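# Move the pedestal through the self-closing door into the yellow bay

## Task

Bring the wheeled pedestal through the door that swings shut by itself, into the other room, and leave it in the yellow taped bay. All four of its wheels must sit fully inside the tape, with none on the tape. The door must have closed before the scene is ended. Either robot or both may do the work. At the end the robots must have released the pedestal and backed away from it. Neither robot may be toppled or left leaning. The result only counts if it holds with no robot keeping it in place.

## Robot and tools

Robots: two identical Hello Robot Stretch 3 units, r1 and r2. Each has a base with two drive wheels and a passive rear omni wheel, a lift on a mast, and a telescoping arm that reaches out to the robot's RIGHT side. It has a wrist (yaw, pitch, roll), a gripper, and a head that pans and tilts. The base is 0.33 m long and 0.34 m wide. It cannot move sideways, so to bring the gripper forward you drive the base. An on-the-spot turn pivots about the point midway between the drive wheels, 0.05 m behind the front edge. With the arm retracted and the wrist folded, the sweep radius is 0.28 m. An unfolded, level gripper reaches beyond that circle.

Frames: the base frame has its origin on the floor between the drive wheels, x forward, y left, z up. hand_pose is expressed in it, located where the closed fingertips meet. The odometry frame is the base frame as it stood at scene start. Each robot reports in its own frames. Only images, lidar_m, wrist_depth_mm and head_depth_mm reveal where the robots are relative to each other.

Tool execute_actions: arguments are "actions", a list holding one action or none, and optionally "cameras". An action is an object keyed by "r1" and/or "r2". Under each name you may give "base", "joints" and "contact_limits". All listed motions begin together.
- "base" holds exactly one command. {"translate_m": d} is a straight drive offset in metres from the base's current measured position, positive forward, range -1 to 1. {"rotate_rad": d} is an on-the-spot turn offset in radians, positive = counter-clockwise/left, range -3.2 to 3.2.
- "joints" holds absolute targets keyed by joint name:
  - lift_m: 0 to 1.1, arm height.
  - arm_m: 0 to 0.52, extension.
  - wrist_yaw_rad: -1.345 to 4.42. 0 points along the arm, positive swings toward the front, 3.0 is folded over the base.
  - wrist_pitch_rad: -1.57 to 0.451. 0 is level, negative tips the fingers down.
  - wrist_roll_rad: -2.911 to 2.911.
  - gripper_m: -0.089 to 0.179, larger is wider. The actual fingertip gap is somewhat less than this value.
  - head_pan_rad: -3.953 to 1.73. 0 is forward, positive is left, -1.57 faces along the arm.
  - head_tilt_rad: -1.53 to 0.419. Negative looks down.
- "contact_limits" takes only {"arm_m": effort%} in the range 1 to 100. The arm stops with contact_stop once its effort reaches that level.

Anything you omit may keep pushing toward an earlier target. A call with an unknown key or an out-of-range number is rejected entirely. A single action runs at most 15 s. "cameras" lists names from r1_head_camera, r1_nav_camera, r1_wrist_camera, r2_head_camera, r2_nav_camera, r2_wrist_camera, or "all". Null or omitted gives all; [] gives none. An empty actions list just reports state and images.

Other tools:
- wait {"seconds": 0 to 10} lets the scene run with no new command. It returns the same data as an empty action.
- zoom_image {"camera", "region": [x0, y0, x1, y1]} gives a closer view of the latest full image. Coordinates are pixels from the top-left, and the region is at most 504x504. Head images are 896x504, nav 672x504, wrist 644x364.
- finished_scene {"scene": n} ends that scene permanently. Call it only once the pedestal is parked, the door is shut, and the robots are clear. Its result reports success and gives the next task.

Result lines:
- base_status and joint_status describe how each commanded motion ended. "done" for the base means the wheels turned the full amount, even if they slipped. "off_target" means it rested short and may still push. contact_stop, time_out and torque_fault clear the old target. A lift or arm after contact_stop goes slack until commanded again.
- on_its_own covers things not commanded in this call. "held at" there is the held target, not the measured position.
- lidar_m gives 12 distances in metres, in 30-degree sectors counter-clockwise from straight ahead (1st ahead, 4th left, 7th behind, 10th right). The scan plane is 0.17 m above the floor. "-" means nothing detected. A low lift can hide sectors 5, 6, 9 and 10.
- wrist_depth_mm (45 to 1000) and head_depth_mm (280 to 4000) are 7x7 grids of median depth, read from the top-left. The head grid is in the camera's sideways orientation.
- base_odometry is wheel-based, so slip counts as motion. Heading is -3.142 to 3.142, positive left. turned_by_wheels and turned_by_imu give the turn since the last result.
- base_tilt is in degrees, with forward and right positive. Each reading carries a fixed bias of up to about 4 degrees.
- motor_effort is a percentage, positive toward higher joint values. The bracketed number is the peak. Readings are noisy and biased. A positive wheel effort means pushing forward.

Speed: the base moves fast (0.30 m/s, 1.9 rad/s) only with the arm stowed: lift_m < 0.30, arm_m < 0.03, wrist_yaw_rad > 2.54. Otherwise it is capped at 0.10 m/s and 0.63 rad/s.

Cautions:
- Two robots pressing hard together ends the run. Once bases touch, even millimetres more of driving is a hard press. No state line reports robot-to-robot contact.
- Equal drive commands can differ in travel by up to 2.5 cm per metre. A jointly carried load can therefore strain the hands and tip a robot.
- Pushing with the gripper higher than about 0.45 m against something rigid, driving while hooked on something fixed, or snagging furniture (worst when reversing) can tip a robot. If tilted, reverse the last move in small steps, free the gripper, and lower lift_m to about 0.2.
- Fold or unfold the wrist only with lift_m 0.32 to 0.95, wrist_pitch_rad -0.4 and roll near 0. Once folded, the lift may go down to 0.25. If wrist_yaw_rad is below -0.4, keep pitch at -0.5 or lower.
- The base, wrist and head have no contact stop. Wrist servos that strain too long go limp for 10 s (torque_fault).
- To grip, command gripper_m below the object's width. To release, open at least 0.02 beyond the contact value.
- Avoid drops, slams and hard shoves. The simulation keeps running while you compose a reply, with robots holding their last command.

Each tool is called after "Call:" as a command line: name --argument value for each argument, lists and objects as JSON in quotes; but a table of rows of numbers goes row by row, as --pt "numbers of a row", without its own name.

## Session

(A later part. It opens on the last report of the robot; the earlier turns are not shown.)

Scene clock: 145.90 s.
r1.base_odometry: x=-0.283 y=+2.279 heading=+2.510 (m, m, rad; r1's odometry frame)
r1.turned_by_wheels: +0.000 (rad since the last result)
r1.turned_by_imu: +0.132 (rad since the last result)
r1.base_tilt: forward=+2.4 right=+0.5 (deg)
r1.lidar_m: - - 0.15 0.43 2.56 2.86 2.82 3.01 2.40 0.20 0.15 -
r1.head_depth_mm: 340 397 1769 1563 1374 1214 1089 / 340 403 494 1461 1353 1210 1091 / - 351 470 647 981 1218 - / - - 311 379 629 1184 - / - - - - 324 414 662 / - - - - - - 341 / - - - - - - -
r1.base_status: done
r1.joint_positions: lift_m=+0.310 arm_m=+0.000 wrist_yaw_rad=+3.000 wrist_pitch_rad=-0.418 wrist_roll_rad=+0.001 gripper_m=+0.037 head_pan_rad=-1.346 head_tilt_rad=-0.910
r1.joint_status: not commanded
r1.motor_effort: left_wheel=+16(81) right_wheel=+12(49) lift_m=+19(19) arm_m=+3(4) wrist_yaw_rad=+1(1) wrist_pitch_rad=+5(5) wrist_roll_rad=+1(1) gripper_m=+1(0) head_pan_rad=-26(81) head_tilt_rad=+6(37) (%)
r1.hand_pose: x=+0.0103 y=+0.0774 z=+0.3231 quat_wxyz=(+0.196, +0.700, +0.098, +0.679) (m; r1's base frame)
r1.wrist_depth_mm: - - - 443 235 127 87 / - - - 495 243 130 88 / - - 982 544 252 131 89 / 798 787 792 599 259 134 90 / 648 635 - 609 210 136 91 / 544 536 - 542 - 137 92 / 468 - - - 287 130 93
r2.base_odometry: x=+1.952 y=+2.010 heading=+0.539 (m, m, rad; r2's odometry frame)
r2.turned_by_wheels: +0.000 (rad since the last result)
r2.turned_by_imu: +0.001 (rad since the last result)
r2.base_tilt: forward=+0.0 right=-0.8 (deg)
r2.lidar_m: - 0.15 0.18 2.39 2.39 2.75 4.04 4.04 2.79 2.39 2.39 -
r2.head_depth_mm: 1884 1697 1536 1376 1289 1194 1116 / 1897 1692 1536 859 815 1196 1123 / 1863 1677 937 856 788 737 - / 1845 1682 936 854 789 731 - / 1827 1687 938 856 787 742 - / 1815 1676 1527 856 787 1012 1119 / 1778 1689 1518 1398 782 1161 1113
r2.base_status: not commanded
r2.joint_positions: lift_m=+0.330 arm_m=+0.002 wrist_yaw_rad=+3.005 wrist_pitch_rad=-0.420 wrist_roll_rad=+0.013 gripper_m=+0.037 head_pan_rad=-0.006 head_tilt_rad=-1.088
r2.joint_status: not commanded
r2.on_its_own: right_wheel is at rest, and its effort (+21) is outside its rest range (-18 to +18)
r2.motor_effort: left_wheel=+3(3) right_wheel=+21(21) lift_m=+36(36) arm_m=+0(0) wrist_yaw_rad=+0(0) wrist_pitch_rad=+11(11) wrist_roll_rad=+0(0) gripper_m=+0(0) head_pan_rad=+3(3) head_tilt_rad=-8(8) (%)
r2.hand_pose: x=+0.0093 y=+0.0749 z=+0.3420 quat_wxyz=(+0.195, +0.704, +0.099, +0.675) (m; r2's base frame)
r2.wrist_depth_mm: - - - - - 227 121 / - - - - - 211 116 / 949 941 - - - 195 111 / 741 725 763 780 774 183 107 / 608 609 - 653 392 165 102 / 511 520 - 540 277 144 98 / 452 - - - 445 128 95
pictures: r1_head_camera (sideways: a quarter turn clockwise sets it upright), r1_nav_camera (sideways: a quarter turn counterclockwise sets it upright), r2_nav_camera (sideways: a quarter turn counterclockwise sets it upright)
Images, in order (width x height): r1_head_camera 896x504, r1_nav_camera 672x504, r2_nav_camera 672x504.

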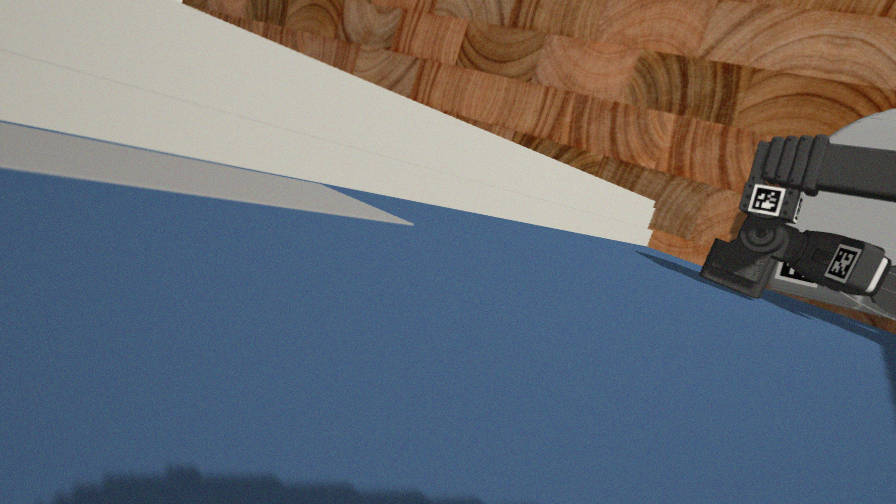

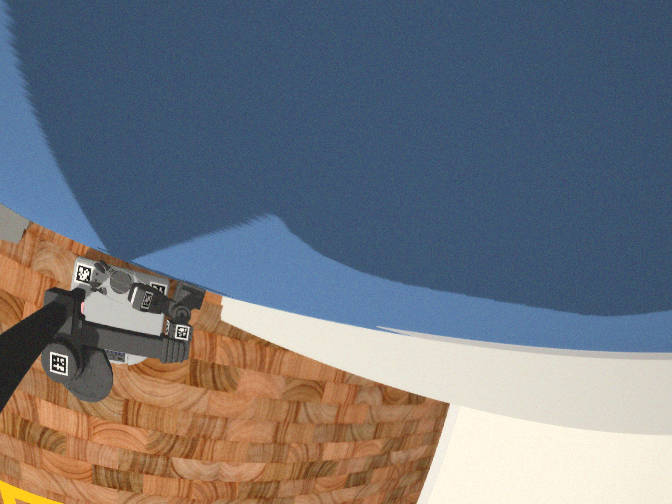

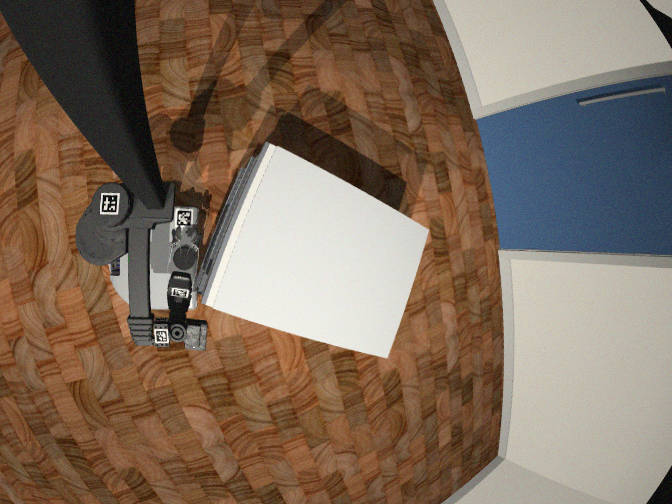

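Call:
execute_actions --actions '[{"r1":{"base":{"translate_m":-0.1},"joints":{"head_pan_rad":-3.0,"head_tilt_rad":-0.2}}}]' --cameras '[]'

Call:
execute_actions --actions '[{"r1":{"base":{"rotate_rad":-0.13}}}]' --cameras '["r1_nav_camera"]'

Scene clock: 150.63 s.
r1.base_odometry: x=-0.202 y=+2.219 heading=+2.510 (m, m, rad; r1's odometry frame)
r1.turned_by_wheels: +0.000 (rad since the last result)
r1.turned_by_imu: -0.005 (rad since the last result)
r1.base_tilt: forward=+2.4 right=+0.6 (deg)
r1.lidar_m: 0.17 0.18 0.27 0.50 2.57 2.76 2.72 2.91 2.38 0.42 0.22 0.17
r1.head_depth_mm: 2216 2339 2452 2590 2662 1963 1511 / 2292 2410 2529 2653 2715 1934 1500 / 2365 2479 2609 2713 2733 1938 1489 / 2410 2530 2632 2817 2702 1938 1490 / 2475 2587 2739 2894 2672 1918 1476 / 2521 2642 2795 2954 2682 1868 1473 / 2603 2735 2860 3048 2672 1894 1459
r1.base_status: done
r1.joint_positions: lift_m=+0.310 arm_m=+0.000 wrist_yaw_rad=+3.000 wrist_pitch_rad=-0.418 wrist_roll_rad=+0.001 gripper_m=+0.037 head_pan_rad=-2.993 head_tilt_rad=-0.210
r1.joint_status: all done
r1.motor_effort: left_wheel=+0(16) right_wheel=+0(9) lift_m=+19(19) arm_m=+4(3) wrist_yaw_rad=+0(1) wrist_pitch_rad=+5(5) wrist_roll_rad=+0(0) gripper_m=+1(0) head_pan_rad=-4(82) head_tilt_rad=+6(72) (%)
r1.hand_pose: x=+0.0103 y=+0.0774 z=+0.3231 quat_wxyz=(+0.196, +0.700, +0.098, +0.679) (m; r1's base frame)
r1.wrist_depth_mm: - - - - 447 291 199 / - - - - 485 296 201 / - - 952 925 531 302 203 / 790 779 757 741 572 308 206 / 640 647 - 619 480 308 209 / 544 548 - 531 - 311 212 / 472 - - - 441 298 214
r2.base_odometry: x=+1.952 y=+2.010 heading=+0.539 (m, m, rad; r2's odometry frame)
r2.turned_by_wheels: +0.000 (rad since the last result)
r2.turned_by_imu: +0.000 (rad since the last result)
r2.base_tilt: forward=+0.0 right=-0.9 (deg)
r2.lidar_m: - 0.15 0.18 2.40 2.39 2.75 4.06 4.05 2.79 2.39 2.39 -
r2.head_depth_mm: 1902 1690 1534 1393 1289 1199 1114 / 1876 1686 1528 854 819 1194 1128 / 1857 1685 934 859 790 736 - / 1828 1680 938 854 786 730 - / 1818 1669 940 855 784 746 - / 1813 1685 1520 851 786 1013 1117 / 1794 1668 1515 1388 787 1165 1109
r2.base_status: not commanded
r2.joint_positions: lift_m=+0.330 arm_m=+0.002 wrist_yaw_rad=+3.005 wrist_pitch_rad=-0.420 wrist_roll_rad=+0.013 gripper_m=+0.037 head_pan_rad=-0.006 head_tilt_rad=-1.088
r2.joint_status: not commanded
r2.on_its_own: right_wheel is at rest, and its effort (+21) is outside its rest range (-18 to +18)
r2.motor_effort: left_wheel=+3(3) right_wheel=+21(21) lift_m=+36(36) arm_m=-1(1) wrist_yaw_rad=+0(0) wrist_pitch_rad=+10(11) wrist_roll_rad=+0(0) gripper_m=+0(0) head_pan_rad=+4(4) head_tilt_rad=-8(8) (%)
r2.hand_pose: x=+0.0093 y=+0.0749 z=+0.3420 quat_wxyz=(+0.195, +0.704, +0.099, +0.675) (m; r2's base frame)
r2.wrist_depth_mm: - - - - - 228 121 / - - - - - 210 116 / 957 963 - - - 195 112 / 731 750 784 787 766 181 106 / 607 606 - 643 392 165 103 / 511 521 - 540 278 145 98 / 449 - - - 450 128 95
pictures: none
No camera images: the call's "cameras" was empty. Leave "cameras" out to get every camera's image.

Scene clock: 151.67 s.
r1.base_odometry: x=-0.202 y=+2.219 heading=+2.380 (m, m, rad; r1's odometry frame)
r1.turned_by_wheels: -0.130 (rad since the last result)
r1.turned_by_imu: -0.128 (rad since the last result)
r1.base_tilt: forward=+2.4 right=+0.5 (deg)
r1.lidar_m: 0.17 0.18 0.24 0.46 2.47 2.84 2.72 2.80 2.46 0.42 0.25 0.18
r1.head_depth_mm: 2279 2381 2508 2644 2737 1952 1509 / 2324 2418 2539 2668 2792 1951 1500 / 2331 2421 2532 2681 2738 1948 1489 / 2349 2459 2585 2757 2747 1944 1489 / 2358 2465 2632 2809 2694 1925 1476 / 2399 2474 2632 2803 2667 1897 1459 / 2410 2545 2683 2856 2666 1876 1466
r1.base_status: done
r1.joint_positions: lift_m=+0.310 arm_m=+0.000 wrist_yaw_rad=+3.000 wrist_pitch_rad=-0.418 wrist_roll_rad=+0.001 gripper_m=+0.037 head_pan_rad=-2.993 head_tilt_rad=-0.210
r1.joint_status: not commanded
r1.motor_effort: left_wheel=+4(8) right_wheel=-3(7) lift_m=+18(19) arm_m=+3(3) wrist_yaw_rad=+0(0) wrist_pitch_rad=+5(5) wrist_roll_rad=+0(1) gripper_m=+1(1) head_pan_rad=-3(4) head_tilt_rad=+6(6) (%)
r1.hand_pose: x=+0.0103 y=+0.0774 z=+0.3231 quat_wxyz=(+0.196, +0.700, +0.098, +0.679) (m; r1's base frame)
r1.wrist_depth_mm: - - - 482 388 245 179 / - - - 531 400 253 183 / - - 983 622 427 261 187 / 785 802 765 690 446 270 190 / 634 630 - 617 399 280 196 / 536 533 - 539 - 283 201 / 467 - - - 441 277 206
r2.base_odometry: x=+1.952 y=+2.010 heading=+0.539 (m, m, rad; r2's odometry frame)
r2.turned_by_wheels: +0.000 (rad since the last result)
r2.turned_by_imu: +0.000 (rad since the last result)
r2.base_tilt: forward=+0.0 right=-0.8 (deg)
r2.lidar_m: - 0.15 0.18 2.39 2.39 2.75 4.05 4.03 2.79 2.39 2.39 -
r2.head_depth_mm: 1900 1692 1542 1382 1286 1200 1112 / 1877 1696 1529 860 819 1202 1127 / 1851 1686 939 855 787 737 - / 1851 1679 934 858 788 732 - / 1832 1684 931 855 787 747 - / 1806 1675 1525 852 786 1013 1118 / 1786 1676 1520 1391 786 1163 1116
r2.base_status: not commanded
r2.joint_positions: lift_m=+0.330 arm_m=+0.002 wrist_yaw_rad=+3.005 wrist_pitch_rad=-0.420 wrist_roll_rad=+0.013 gripper_m=+0.037 head_pan_rad=-0.006 head_tilt_rad=-1.088
r2.joint_status: not commanded
r2.on_its_own: right_wheel is at rest, and its effort (+21) is outside its rest range (-18 to +18)
r2.motor_effort: left_wheel=+3(3) right_wheel=+21(21) lift_m=+36(36) arm_m=+1(1) wrist_yaw_rad=+0(0) wrist_pitch_rad=+11(11) wrist_roll_rad=+0(0) gripper_m=+0(0) head_pan_rad=+3(4) head_tilt_rad=-8(8) (%)
r2.hand_pose: x=+0.0093 y=+0.0749 z=+0.3420 quat_wxyz=(+0.195, +0.704, +0.099, +0.675) (m; r2's base frame)
r2.wrist_depth_mm: - - - - - 229 122 / - - - - - 209 116 / 934 948 - - - 195 111 / 739 728 779 794 771 181 107 / 592 610 - 643 386 166 103 / 507 517 - 537 276 145 99 / 450 - - - 446 127 95
pictures: r1_nav_camera (sideways: a quarter turn counterclockwise sets it upright)
Images, in order (width x height): r1_nav_camera 672x504.

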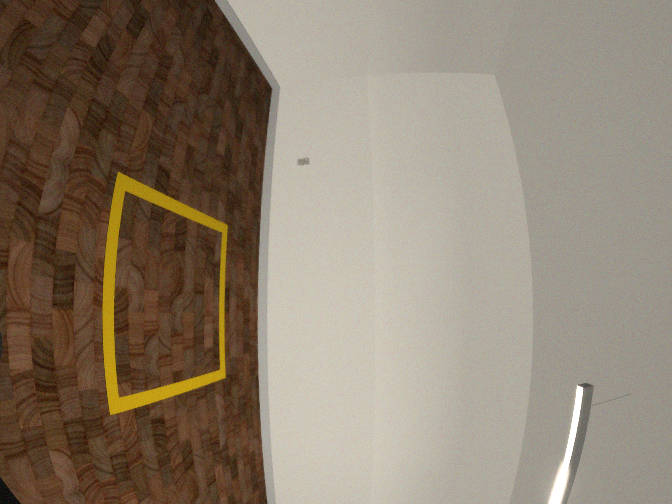

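Call:
execute_actions --actions '[{"r1":{"base":{"translate_m":0.25}}}]' --cameras '["r1_wrist_camera","r2_nav_camera"]'

Scene clock: 155.90 s.
r1.base_odometry: x=-0.383 y=+2.392 heading=+2.380 (m, m, rad; r1's odometry frame)
r1.turned_by_wheels: +0.000 (rad since the last result)
r1.turned_by_imu: +0.086 (rad since the last result)
r1.base_tilt: forward=+2.3 right=+0.5 (deg)
r1.lidar_m: - - 0.15 0.19 2.52 2.93 2.87 3.02 2.40 0.21 0.15 -
r1.head_depth_mm: 2350 2480 2624 2737 2821 1957 1516 / 2414 2540 2669 2771 2787 1963 1516 / 2477 2572 2689 2873 2758 1944 1507 / 2518 2665 2762 2888 2753 1937 1484 / 2600 2701 2830 3007 2712 1921 1486 / 2607 2749 2920 3020 2696 1902 1475 / 2670 2800 2959 3114 2696 1900 1477
r1.base_status: translate_m off_target (by the wheels' count: +0.2497 of +0.2500)
r1.joint_positions: lift_m=+0.310 arm_m=+0.000 wrist_yaw_rad=+3.002 wrist_pitch_rad=-0.420 wrist_roll_rad=+0.001 gripper_m=+0.037 head_pan_rad=-2.997 head_tilt_rad=-0.204
r1.joint_status: not commanded
r1.on_its_own: left_wheel is at rest, and its effort (+60) is outside its rest range (-18 to +18); right_wheel is at rest, and its effort (+30) is outside its rest range (-18 to +18)
r1.motor_effort: left_wheel=+60(100) right_wheel=+30(81) lift_m=+34(34) arm_m=+0(3) wrist_yaw_rad=-1(19) wrist_pitch_rad=+6(6) wrist_roll_rad=+0(1) gripper_m=+4(4) head_pan_rad=-2(4) head_tilt_rad=+2(7) (%)
r1.hand_pose: x=+0.0099 y=+0.0769 z=+0.3222 quat_wxyz=(+0.196, +0.700, +0.099, +0.679) (m; r1's base frame)
r1.wrist_depth_mm: - - - 355 136 85 62 / - - - 405 144 87 63 / - - 918 467 152 90 64 / 790 765 746 561 159 93 65 / 662 633 - 511 140 96 67 / 550 539 - 523 - 98 69 / 477 - - - 188 95 70
r2.base_odometry: x=+1.952 y=+2.010 heading=+0.539 (m, m, rad; r2's odometry frame)
r2.turned_by_wheels: +0.000 (rad since the last result)
r2.turned_by_imu: +0.000 (rad since the last result)
r2.base_tilt: forward=+0.0 right=-0.9 (deg)
r2.lidar_m: - 0.15 0.18 2.40 2.39 2.76 4.04 4.04 2.79 2.39 2.39 -
r2.head_depth_mm: 1894 1690 1526 1385 1287 1191 1113 / 1889 1681 1531 858 817 1189 1127 / 1866 1688 938 858 787 736 - / 1852 1681 935 854 786 728 - / 1821 1688 935 855 787 745 - / 1793 1675 1516 854 784 1014 1118 / 1788 1672 1519 1388 785 1164 1112
r2.base_status: not commanded
r2.joint_positions: lift_m=+0.330 arm_m=+0.002 wrist_yaw_rad=+3.005 wrist_pitch_rad=-0.420 wrist_roll_rad=+0.013 gripper_m=+0.037 head_pan_rad=-0.006 head_tilt_rad=-1.088
r2.joint_status: not commanded
r2.on_its_own: right_wheel is at rest, and its effort (+21) is outside its rest range (-18 to +18)
r2.motor_effort: left_wheel=+3(3) right_wheel=+21(21) lift_m=+36(36) arm_m=+0(0) wrist_yaw_rad=+0(0) wrist_pitch_rad=+11(11) wrist_roll_rad=+1(0) gripper_m=+0(0) head_pan_rad=+3(3) head_tilt_rad=-8(8) (%)
r2.hand_pose: x=+0.0093 y=+0.0749 z=+0.3420 quat_wxyz=(+0.195, +0.704, +0.099, +0.675) (m; r2's base frame)
r2.wrist_depth_mm: - - - - - 228 122 / - - - - - 210 116 / 918 942 - - - 195 111 / 737 746 764 766 781 182 107 / 604 612 - 638 393 166 103 / 513 519 - 543 279 145 98 / 452 - - - 447 127 95
pictures: r1_wrist_camera, r2_nav_camera (sideways: a quarter turn counterclockwise sets it upright)
Images, in order (width x height): r1_wrist_camera 644x364, r2_nav_camera 672x504.

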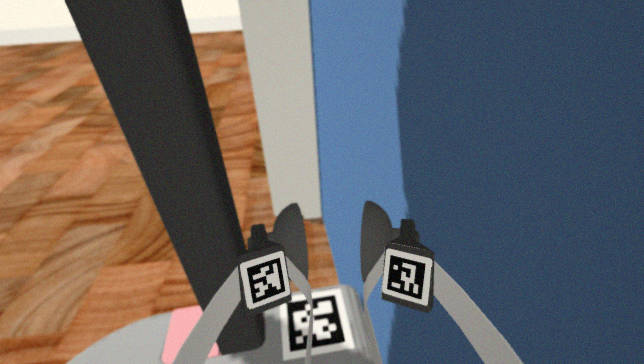

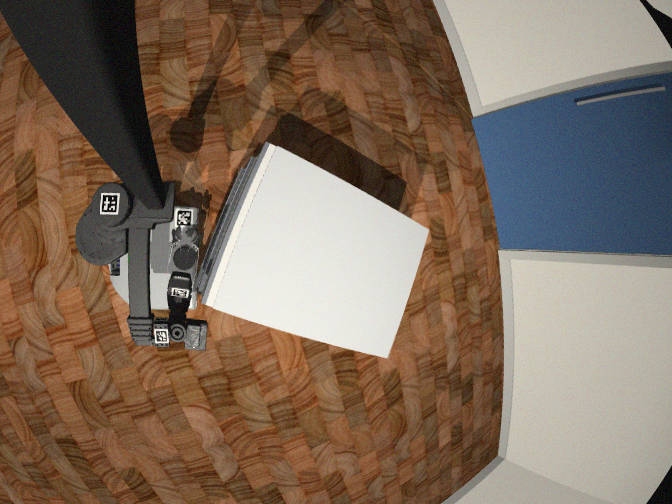

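Call:
execute_actions --actions '[{"r1":{"base":{"translate_m":0.2},"joints":{"head_tilt_rad":0.0}}}]' --cameras '["r1_wrist_camera","r2_nav_camera"]'

Scene clock: 161.53 s.
r1.base_odometry: x=-0.527 y=+2.529 heading=+2.381 (m, m, rad; r1's odometry frame)
r1.turned_by_wheels: +0.001 (rad since the last result)
r1.turned_by_imu: +0.264 (rad since the last result)
r1.base_tilt: forward=+2.3 right=+0.6 (deg)
r1.lidar_m: - - 0.15 0.19 2.87 2.98 2.99 2.64 0.42 0.21 0.15 -
r1.head_depth_mm: 1931 2683 2725 2744 2776 2669 1879 / 1958 2786 2837 2894 2923 2691 1874 / 1967 2937 2984 3043 3104 2675 1864 / 1965 3081 3191 3217 3255 2636 1856 / 2001 3139 3362 3404 3424 2632 1858 / 2018 3191 3498 3459 3561 2595 1869 / 2039 2928 2983 3118 3146 2602 1852
r1.base_status: translate_m off_target (by the wheels' count: +0.1997 of +0.2000)
r1.joint_positions: lift_m=+0.310 arm_m=+0.000 wrist_yaw_rad=+3.002 wrist_pitch_rad=-0.422 wrist_roll_rad=+0.001 gripper_m=+0.037 head_pan_rad=-2.997 head_tilt_rad=-0.010
r1.joint_status: all done
r1.on_its_own: left_wheel is at rest, and its effort (+61) is outside its rest range (-18 to +18); right_wheel is at rest, and its effort (+28) is outside its rest range (-18 to +18)
r1.motor_effort: left_wheel=+61(69) right_wheel=+28(49) lift_m=+33(34) arm_m=+0(0) wrist_yaw_rad=-3(2) wrist_pitch_rad=+6(6) wrist_roll_rad=+0(0) gripper_m=+4(4) head_pan_rad=-1(2) head_tilt_rad=+5(27) (%)
r1.hand_pose: x=+0.0098 y=+0.0766 z=+0.3218 quat_wxyz=(+0.196, +0.700, +0.100, +0.679) (m; r1's base frame)
r1.wrist_depth_mm: - - - 358 137 85 61 / - - - 401 143 88 63 / - - 970 475 151 90 64 / 785 799 755 558 159 93 65 / 644 639 - 500 139 96 67 / 538 531 - 517 - 98 69 / 472 - - - 188 96 70
r2.base_odometry: x=+1.952 y=+2.010 heading=+0.539 (m, m, rad; r2's odometry frame)
r2.turned_by_wheels: +0.000 (rad since the last result)
r2.turned_by_imu: +0.001 (rad since the last result)
r2.base_tilt: forward=+0.0 right=-0.9 (deg)
r2.lidar_m: - 0.15 0.18 2.39 2.39 2.76 4.03 4.05 2.79 2.40 2.39 -
r2.head_depth_mm: 1876 1688 1534 1393 1287 1197 1119 / 1884 1692 1524 860 818 1195 1131 / 1872 1688 938 857 787 738 - / 1855 1686 939 855 786 730 - / 1797 1676 932 855 787 745 - / 1733 1692 1510 854 786 1013 1119 / 1626 1675 1525 1390 784 1161 1116
r2.base_status: not commanded
r2.joint_positions: lift_m=+0.330 arm_m=+0.002 wrist_yaw_rad=+3.005 wrist_pitch_rad=-0.420 wrist_roll_rad=+0.013 gripper_m=+0.037 head_pan_rad=-0.006 head_tilt_rad=-1.088
r2.joint_status: not commanded
r2.on_its_own: right_wheel is at rest, and its effort (+21) is outside its rest range (-18 to +18)
r2.motor_effort: left_wheel=+3(3) right_wheel=+21(21) lift_m=+36(36) arm_m=+1(0) wrist_yaw_rad=-1(0) wrist_pitch_rad=+11(11) wrist_roll_rad=+0(0) gripper_m=+0(0) head_pan_rad=+4(3) head_tilt_rad=-8(8) (%)
r2.hand_pose: x=+0.0093 y=+0.0749 z=+0.3420 quat_wxyz=(+0.195, +0.704, +0.099, +0.675) (m; r2's base frame)
r2.wrist_depth_mm: - - - - - 228 122 / - - - - - 210 116 / 940 917 - - - 194 112 / 727 746 769 790 757 181 107 / 593 608 - 642 389 166 103 / 516 523 - 536 279 144 99 / 452 - - - 450 128 95
pictures: r1_wrist_camera, r2_nav_camera (sideways: a quarter turn counterclockwise sets it upright)
Images, in order (width x height): r1_wrist_camera 644x364, r2_nav_camera 672x504.

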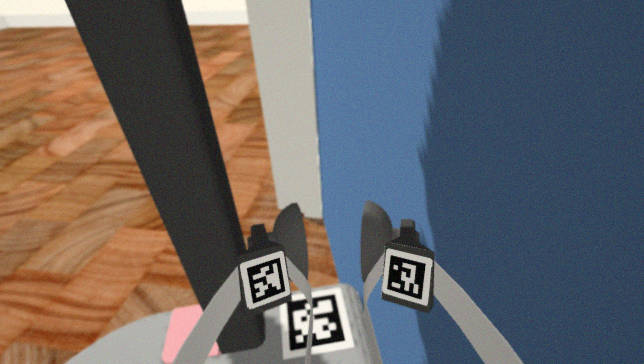

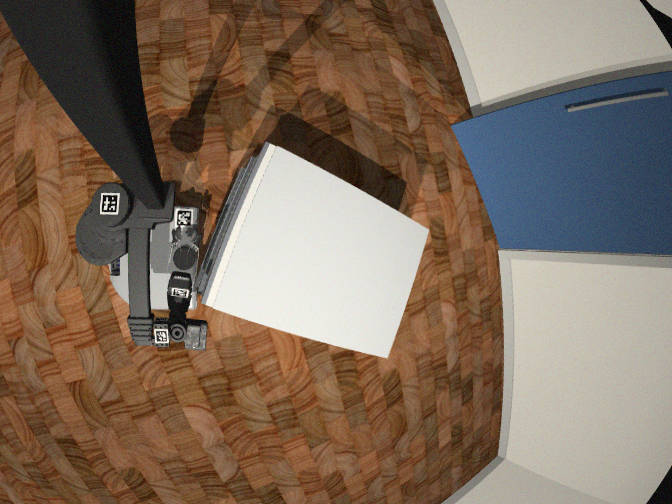

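Call:
execute_actions --actions '[{"r1":{"base":{"rotate_rad":0.25}}}]' --cameras '[]'

Call:
execute_actions --actions '[{"r1":{"base":{"translate_m":0.16}}}]' --cameras '["r1_nav_camera","r2_nav_camera"]'

Scene clock: 171.47 s.
r1.base_odometry: x=-0.527 y=+2.529 heading=+2.630 (m, m, rad; r1's odometry frame)
r1.turned_by_wheels: +0.249 (rad since the last result)
r1.turned_by_imu: -0.118 (rad since the last result)
r1.base_tilt: forward=+2.3 right=+0.5 (deg)
r1.lidar_m: - - 0.15 0.20 2.69 2.95 2.93 2.81 0.40 0.21 0.15 -
r1.head_depth_mm: 1945 2623 2691 2701 2693 2700 1898 / 1951 2725 2774 2788 2819 2669 1886 / 1978 2804 2859 2853 2917 2656 1859 / 1989 2906 2976 2972 2980 2630 1863 / 1969 3014 3098 3098 3180 2627 1846 / 2006 3061 3234 3201 3285 2583 1852 / 2019 3175 3307 3370 3404 2599 1838
r1.base_status: rotate_rad off_target (by the wheels' count: +0.2491 of +0.2500)
r1.joint_positions: lift_m=+0.310 arm_m=+0.000 wrist_yaw_rad=+3.082 wrist_pitch_rad=-0.421 wrist_roll_rad=+0.002 gripper_m=+0.037 head_pan_rad=-2.997 head_tilt_rad=-0.010
r1.joint_status: not commanded
r1.on_its_own: wrist_yaw_rad is held at +3.082, not at your +3.000, by its stall guard, which is not easing now; right_wheel is at rest, and its effort (+40) is outside its rest range (-18 to +18)
r1.motor_effort: left_wheel=+3(40) right_wheel=+40(47) lift_m=+33(34) arm_m=+2(3) wrist_yaw_rad=+0(31) wrist_pitch_rad=+6(6) wrist_roll_rad=+0(0) gripper_m=+1(4) head_pan_rad=-1(1) head_tilt_rad=+6(6) (%)
r1.hand_pose: x=-0.0079 y=+0.0788 z=+0.3220 quat_wxyz=(+0.169, +0.696, +0.127, +0.686) (m; r1's base frame)
r1.wrist_depth_mm: - - - 467 198 111 77 / - - - 498 207 112 78 / - - - 561 212 115 79 / 803 782 - 631 221 118 80 / 636 645 627 602 182 121 82 / 546 534 551 540 - 122 83 / 471 - - - 220 117 84
r2.base_odometry: x=+1.952 y=+2.010 heading=+0.539 (m, m, rad; r2's odometry frame)
r2.turned_by_wheels: +0.000 (rad since the last result)
r2.turned_by_imu: +0.001 (rad since the last result)
r2.base_tilt: forward=+0.0 right=-0.9 (deg)
r2.lidar_m: - 0.15 0.18 2.40 2.39 2.75 4.05 4.05 2.79 2.39 2.40 -
r2.head_depth_mm: 1894 1695 1536 1382 1288 1193 1113 / 1886 1686 1535 857 818 1197 1127 / 1857 1679 937 861 787 737 - / 1855 1680 935 856 789 731 - / 1807 1687 935 851 788 744 - / 1781 1688 1527 855 787 1012 1119 / 1698 1670 1528 1391 787 1165 1113
r2.base_status: not commanded
r2.joint_positions: lift_m=+0.330 arm_m=+0.002 wrist_yaw_rad=+3.005 wrist_pitch_rad=-0.420 wrist_roll_rad=+0.013 gripper_m=+0.037 head_pan_rad=-0.006 head_tilt_rad=-1.088
r2.joint_status: not commanded
r2.on_its_own: right_wheel is at rest, and its effort (+21) is outside its rest range (-18 to +18)
r2.motor_effort: left_wheel=+3(3) right_wheel=+21(21) lift_m=+36(36) arm_m=+0(0) wrist_yaw_rad=+0(0) wrist_pitch_rad=+11(11) wrist_roll_rad=+0(0) gripper_m=-1(0) head_pan_rad=+3(3) head_tilt_rad=-8(8) (%)
r2.hand_pose: x=+0.0093 y=+0.0749 z=+0.3420 quat_wxyz=(+0.195, +0.704, +0.099, +0.675) (m; r2's base frame)
r2.wrist_depth_mm: - - - - - 229 122 / - - - - - 210 116 / 918 932 - - - 194 111 / 724 736 765 762 759 180 107 / 597 606 - 629 390 165 102 / 519 518 - 546 279 144 98 / 450 - - - 450 127 95
pictures: none
No camera images: the call's "cameras" was empty. Leave "cameras" out to get every camera's image.

Scene clock: 174.03 s.
r1.base_odometry: x=-0.666 y=+2.608 heading=+2.631 (m, m, rad; r1's odometry frame)
r1.turned_by_wheels: +0.001 (rad since the last result)
r1.turned_by_imu: +0.216 (rad since the last result)
r1.base_tilt: forward=+2.3 right=+0.6 (deg)
r1.lidar_m: - - 0.15 0.19 3.05 3.01 3.06 0.45 0.44 0.21 0.15 -
r1.head_depth_mm: 1961 2716 2798 2846 2866 2719 1901 / 1933 2891 3019 3036 3023 2677 1875 / 1952 3036 3165 3234 3246 2643 1878 / 1969 3111 3365 3409 3438 2638 1857 / 1985 3137 3561 3612 3586 2615 1856 / 2002 2933 3181 3193 3246 2623 1857 / 2021 2725 2731 2809 2901 2600 1859
r1.base_status: translate_m off_target (by the wheels' count: +0.1597 of +0.1600)
r1.joint_positions: lift_m=+0.310 arm_m=+0.000 wrist_yaw_rad=+3.077 wrist_pitch_rad=-0.418 wrist_roll_rad=+0.002 gripper_m=+0.037 head_pan_rad=-2.997 head_tilt_rad=-0.009
r1.joint_status: not commanded
r1.on_its_own: wrist_yaw_rad is held at +3.082, not at your +3.000, by its stall guard, which is not easing now; left_wheel is at rest, and its effort (+62) is outside its rest range (-18 to +18); right_wheel is at rest, and its effort (+26) is outside its rest range (-18 to +18)
r1.motor_effort: left_wheel=+62(74) right_wheel=+26(46) lift_m=+34(34) arm_m=+1(0) wrist_yaw_rad=+6(13) wrist_pitch_rad=+5(6) wrist_roll_rad=+0(0) gripper_m=+1(1) head_pan_rad=-2(2) head_tilt_rad=+5(5) (%)
r1.hand_pose: x=-0.0069 y=+0.0788 z=+0.3226 quat_wxyz=(+0.169, +0.696, +0.125, +0.686) (m; r1's base frame)
r1.wrist_depth_mm: - - - 464 187 107 75 / - - - 504 194 109 76 / - - 983 561 202 111 77 / 806 790 - 624 211 114 78 / 646 641 635 594 175 116 79 / 540 536 536 538 - 119 81 / 463 - - - 215 113 82
r2.base_odometry: x=+1.952 y=+2.010 heading=+0.539 (m, m, rad; r2's odometry frame)
r2.turned_by_wheels: +0.000 (rad since the last result)
r2.turned_by_imu: +0.000 (rad since the last result)
r2.base_tilt: forward=+0.0 right=-0.9 (deg)
r2.lidar_m: - 0.15 0.18 2.39 2.40 2.75 4.04 4.04 2.79 2.39 2.39 -
r2.head_depth_mm: 1894 1691 1528 1376 1292 1192 1114 / 1872 1685 1524 859 816 1189 1128 / 1857 1696 935 855 790 737 - / 1846 1694 939 855 787 729 - / 1783 1682 935 856 787 743 - / 1683 1683 1519 852 785 1013 1113 / 1573 1677 1521 1392 787 1164 1108
r2.base_status: not commanded
r2.joint_positions: lift_m=+0.330 arm_m=+0.002 wrist_yaw_rad=+3.005 wrist_pitch_rad=-0.420 wrist_roll_rad=+0.013 gripper_m=+0.037 head_pan_rad=-0.006 head_tilt_rad=-1.088
r2.joint_status: not commanded
r2.on_its_own: right_wheel is at rest, and its effort (+21) is outside its rest range (-18 to +18)
r2.motor_effort: left_wheel=+3(3) right_wheel=+21(21) lift_m=+36(36) arm_m=+0(0) wrist_yaw_rad=+0(1) wrist_pitch_rad=+11(11) wrist_roll_rad=+0(0) gripper_m=+0(0) head_pan_rad=+3(3) head_tilt_rad=-8(8) (%)
r2.hand_pose: x=+0.0093 y=+0.0749 z=+0.3420 quat_wxyz=(+0.195, +0.704, +0.099, +0.675) (m; r2's base frame)
r2.wrist_depth_mm: - - - - - 228 121 / - - - - - 210 116 / 927 951 - - - 195 111 / 726 740 767 783 775 181 107 / 609 607 - 647 388 165 103 / 506 518 - 534 277 145 99 / 448 - - - 440 128 95
pictures: r1_nav_camera (sideways: a quarter turn counterclockwise sets it upright), r2_nav_camera (sideways: a quarter turn counterclockwise sets it upright)
Images, in order (width x height): r1_nav_camera 672x504, r2_nav_camera 672x504.

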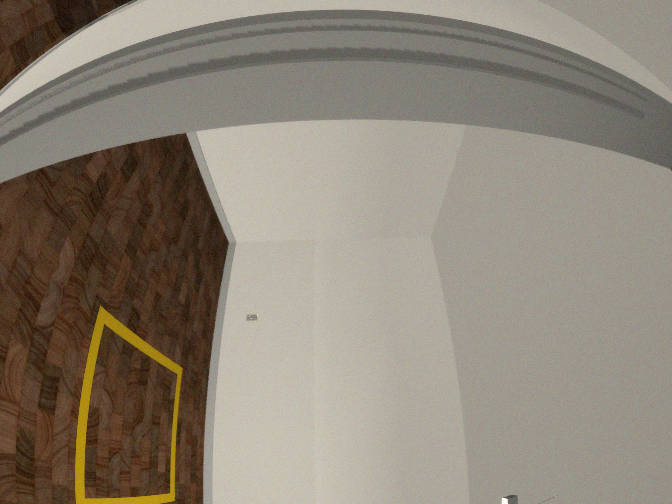

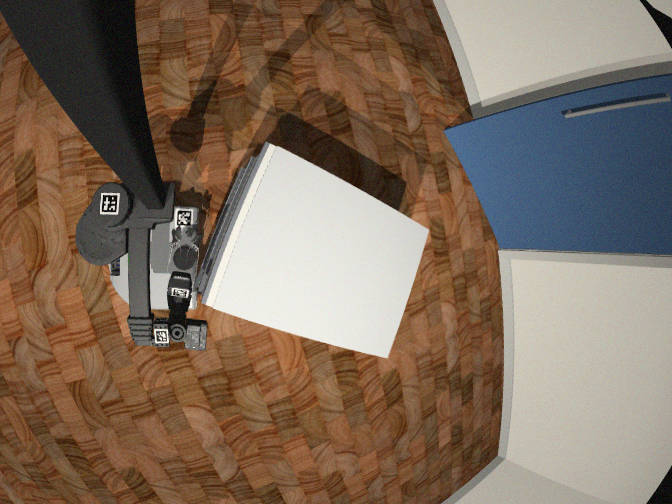

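Call:
execute_actions --actions '[{"r1":{"base":{"translate_m":0.3},"joints":{"head_pan_rad":-2.3,"head_tilt_rad":-0.7}}}]' --cameras '["r1_nav_camera","r2_nav_camera"]'

Scene clock: 191.30 s.
r1.base_odometry: x=-0.928 y=+2.754 heading=+2.631 (m, m, rad; r1's odometry frame)
r1.turned_by_wheels: +0.001 (rad since the last result)
r1.turned_by_imu: -0.483 (rad since the last result)
r1.base_tilt: forward=+2.3 right=+0.5 (deg)
r1.lidar_m: - - 0.15 0.19 2.45 2.99 2.82 2.90 2.49 0.40 0.15 -
r1.head_depth_mm: 2483 2678 2767 2088 1645 1367 1162 / 2620 2878 2792 2048 1630 1355 1158 / 2839 3149 2739 2040 1619 1349 1155 / 2971 3285 2752 2011 1612 1345 1144 / 2700 2974 2713 2012 1580 1335 1140 / 2449 2660 2648 1970 1589 1328 1132 / 2216 2403 2546 1987 1569 1311 1136
r1.base_status: translate_m off_target (by the wheels' count: +0.2998 of +0.3000)
r1.joint_positions: lift_m=+0.310 arm_m=+0.000 wrist_yaw_rad=+3.083 wrist_pitch_rad=-0.418 wrist_roll_rad=+0.002 gripper_m=+0.037 head_pan_rad=-2.361 head_tilt_rad=-0.620
r1.joint_status: head_pan_rad off_target (ended at -2.361, target -2.300); head_tilt_rad off_target (ended at -0.620, target -0.700)
r1.on_its_own: wrist_yaw_rad is held at +3.082, not at your +3.000, by its stall guard, which is not easing now
r1.motor_effort: left_wheel=+53(73) right_wheel=+9(42) lift_m=+34(33) arm_m=+0(0) wrist_yaw_rad=+0(12) wrist_pitch_rad=+5(5) wrist_roll_rad=+0(0) gripper_m=+1(1) head_pan_rad=+31(89) head_tilt_rad=-44(100) (%)
r1.hand_pose: x=-0.0080 y=+0.0789 z=+0.3226 quat_wxyz=(+0.168, +0.696, +0.126, +0.687) (m; r1's base frame)
r1.wrist_depth_mm: - - - 438 192 120 87 / - - - 467 201 123 89 / - - - 517 212 127 91 / 809 801 - 577 221 131 92 / 657 645 - 582 194 135 94 / 542 535 553 529 - 138 97 / 472 - - - 238 134 99
r2.base_odometry: x=+1.952 y=+2.010 heading=+0.539 (m, m, rad; r2's odometry frame)
r2.turned_by_wheels: +0.000 (rad since the last result)
r2.turned_by_imu: +0.002 (rad since the last result)
r2.base_tilt: forward=+0.0 right=-0.8 (deg)
r2.lidar_m: - 0.15 0.18 2.39 2.39 2.75 4.04 4.03 2.79 2.40 2.39 -
r2.head_depth_mm: 1890 1695 1539 1390 1296 1199 1117 / 1889 1697 1527 858 817 1192 1125 / 1867 1680 935 857 786 739 - / 1838 1690 934 855 788 729 - / 1816 1677 932 856 788 745 - / 1826 1676 1531 854 787 1012 1121 / 1776 1683 1518 1384 786 1160 1117
r2.base_status: not commanded
r2.joint_positions: lift_m=+0.330 arm_m=+0.002 wrist_yaw_rad=+3.005 wrist_pitch_rad=-0.420 wrist_roll_rad=+0.013 gripper_m=+0.037 head_pan_rad=-0.006 head_tilt_rad=-1.088
r2.joint_status: not commanded
r2.motor_effort: left_wheel=+4(3) right_wheel=+21(21) lift_m=+36(36) arm_m=+0(0) wrist_yaw_rad=+0(1) wrist_pitch_rad=+11(10) wrist_roll_rad=+0(0) gripper_m=+0(0) head_pan_rad=+3(3) head_tilt_rad=-8(7) (%)
r2.hand_pose: x=+0.0093 y=+0.0749 z=+0.3420 quat_wxyz=(+0.195, +0.704, +0.099, +0.675) (m; r2's base frame)
r2.wrist_depth_mm: - - - - - 230 122 / - - - - - 210 116 / 932 933 - - - 195 111 / 738 741 770 786 763 181 107 / 596 617 - 649 390 165 103 / 513 510 - 541 279 144 99 / 449 - - - 444 127 95
pictures: r1_nav_camera (sideways: a quarter turn counterclockwise sets it upright), r2_nav_camera (sideways: a quarter turn counterclockwise sets it upright)
Images, in order (width x height): r1_nav_camera 672x504, r2_nav_camera 672x504.

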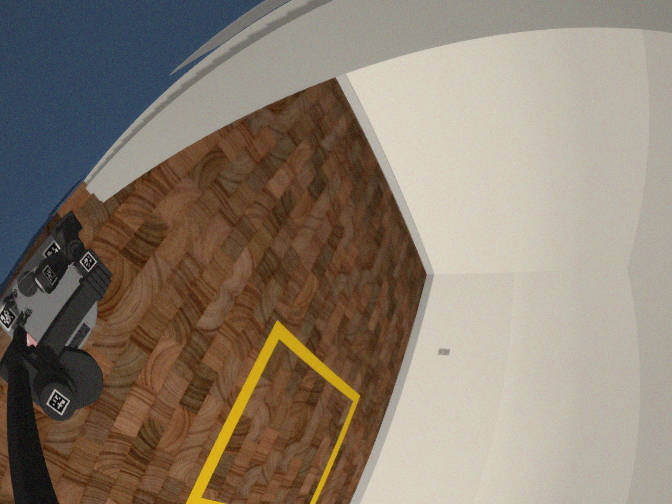

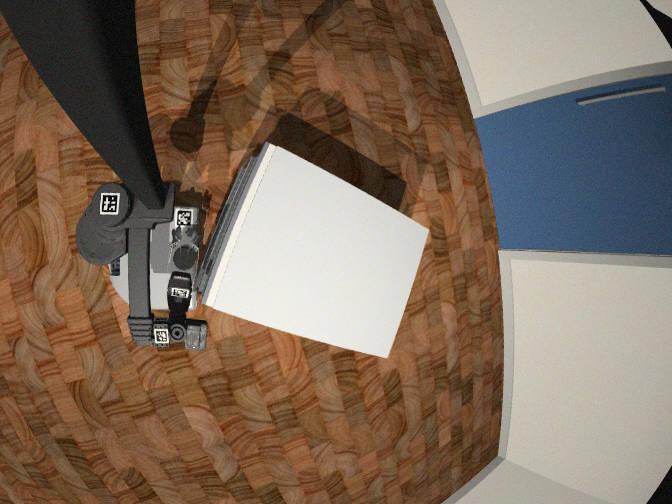

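Call:
execute_actions --actions '[{"r1":{"base":{"translate_m":-0.36},"joints":{"head_pan_rad":-2.3,"head_tilt_rad":-0.7}},"r2":{"base":{"rotate_rad":0.31},"joints":{"head_tilt_rad":-0.75}}}]' --cameras '["r1_nav_camera","r2_nav_camera","r2_head_camera"]'

Scene clock: 220.57 s.
r1.base_odometry: x=-0.614 y=+2.578 heading=+2.631 (m, m, rad; r1's odometry frame)
r1.turned_by_wheels: +0.000 (rad since the last result)
r1.turned_by_imu: -0.031 (rad since the last result)
r1.base_tilt: forward=+2.3 right=+0.4 (deg)
r1.lidar_m: 0.42 0.43 0.54 0.97 2.39 2.64 2.46 2.51 2.56 2.14 0.56 0.45
r1.head_depth_mm: 2183 2400 2455 1927 1551 1314 1140 / 2334 2597 2447 1883 1549 1294 1129 / 2526 2792 2382 1877 1527 1299 1122 / 2782 2978 2386 1854 1524 1295 1124 / 2653 2943 2352 1839 1516 1284 1115 / 2461 2736 2347 1833 1494 1270 1109 / 2247 2485 2305 1814 1501 1264 1104
r1.base_status: done
r1.joint_positions: lift_m=+0.310 arm_m=+0.000 wrist_yaw_rad=+3.083 wrist_pitch_rad=-0.418 wrist_roll_rad=+0.002 gripper_m=+0.037 head_pan_rad=-2.307 head_tilt_rad=-0.691
r1.joint_status: all done
r1.on_its_own: wrist_yaw_rad is held at +3.082, not at your +3.000, by its stall guard, which is not easing now
r1.motor_effort: left_wheel=+0(36) right_wheel=+0(9) lift_m=+34(34) arm_m=+0(0) wrist_yaw_rad=-1(0) wrist_pitch_rad=+5(5) wrist_roll_rad=+0(0) gripper_m=+0(0) head_pan_rad=+3(30) head_tilt_rad=-5(43) (%)
r1.hand_pose: x=-0.0080 y=+0.0789 z=+0.3226 quat_wxyz=(+0.168, +0.696, +0.126, +0.687) (m; r1's base frame)
r1.wrist_depth_mm: - - - - 802 485 444 / - - - - 841 527 450 / - - - 944 848 565 463 / 797 791 - 759 732 625 466 / 647 646 - 624 626 589 479 / 542 533 543 534 - 514 478 / 472 - - - 448 441 430
r2.base_odometry: x=+1.951 y=+2.010 heading=+0.849 (m, m, rad; r2's odometry frame)
r2.turned_by_wheels: +0.309 (rad since the last result)
r2.turned_by_imu: +0.312 (rad since the last result)
r2.base_tilt: forward=+0.0 right=-0.8 (deg)
r2.lidar_m: 0.16 0.16 2.47 2.39 2.51 3.54 4.02 3.32 2.46 2.39 2.51 -
r2.head_depth_mm: 1586 1776 1999 1797 1535 821 723 / 1601 1794 2030 1796 943 817 723 / 1599 1817 2043 1785 939 813 720 / 1612 1814 2034 1794 959 811 719 / 1611 1827 2038 1768 1506 813 720 / 1628 1835 2043 1782 1510 1289 717 / 1637 1848 2041 1776 1504 1311 1108
r2.base_status: done
r2.joint_positions: lift_m=+0.330 arm_m=+0.002 wrist_yaw_rad=+3.005 wrist_pitch_rad=-0.420 wrist_roll_rad=+0.013 gripper_m=+0.037 head_pan_rad=-0.006 head_tilt_rad=-0.754
r2.joint_status: all done
r2.on_its_own: right_wheel is at rest, and its effort (+29) is outside its rest range (-18 to +18)
r2.motor_effort: left_wheel=+0(5) right_wheel=+29(44) lift_m=+36(36) arm_m=+0(0) wrist_yaw_rad=+0(0) wrist_pitch_rad=+11(10) wrist_roll_rad=+1(0) gripper_m=+0(0) head_pan_rad=+3(3) head_tilt_rad=+3(32) (%)
r2.hand_pose: x=+0.0093 y=+0.0749 z=+0.3420 quat_wxyz=(+0.195, +0.704, +0.099, +0.675) (m; r2's base frame)
r2.wrist_depth_mm: - - - - - - - / - - - - - - - / 938 955 - - - - 277 / 733 724 771 798 811 844 223 / 605 610 - 642 671 642 185 / 512 519 - 541 559 418 158 / 444 - - - 472 286 137
pictures: r1_nav_camera (sideways: a quarter turn counterclockwise sets it upright), r2_head_camera (sideways: a quarter turn clockwise sets it upright), r2_nav_camera (sideways: a quarter turn counterclockwise sets it upright)
Images, in order (width x height): r1_nav_camera 672x504, r2_head_camera 896x504, r2_nav_camera 672x504.

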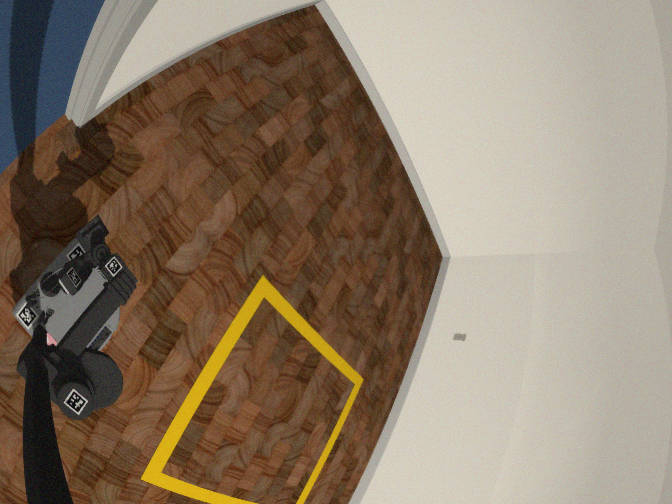

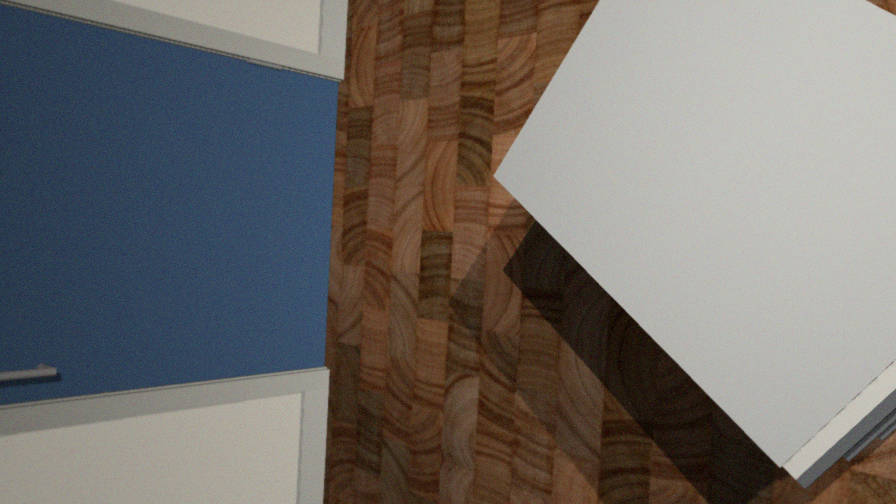

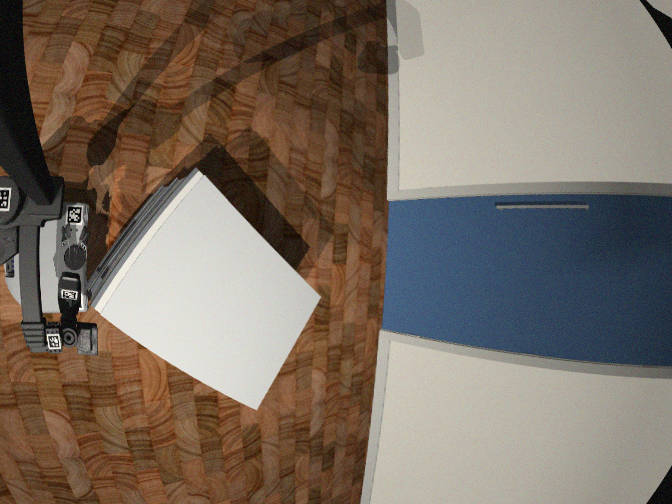

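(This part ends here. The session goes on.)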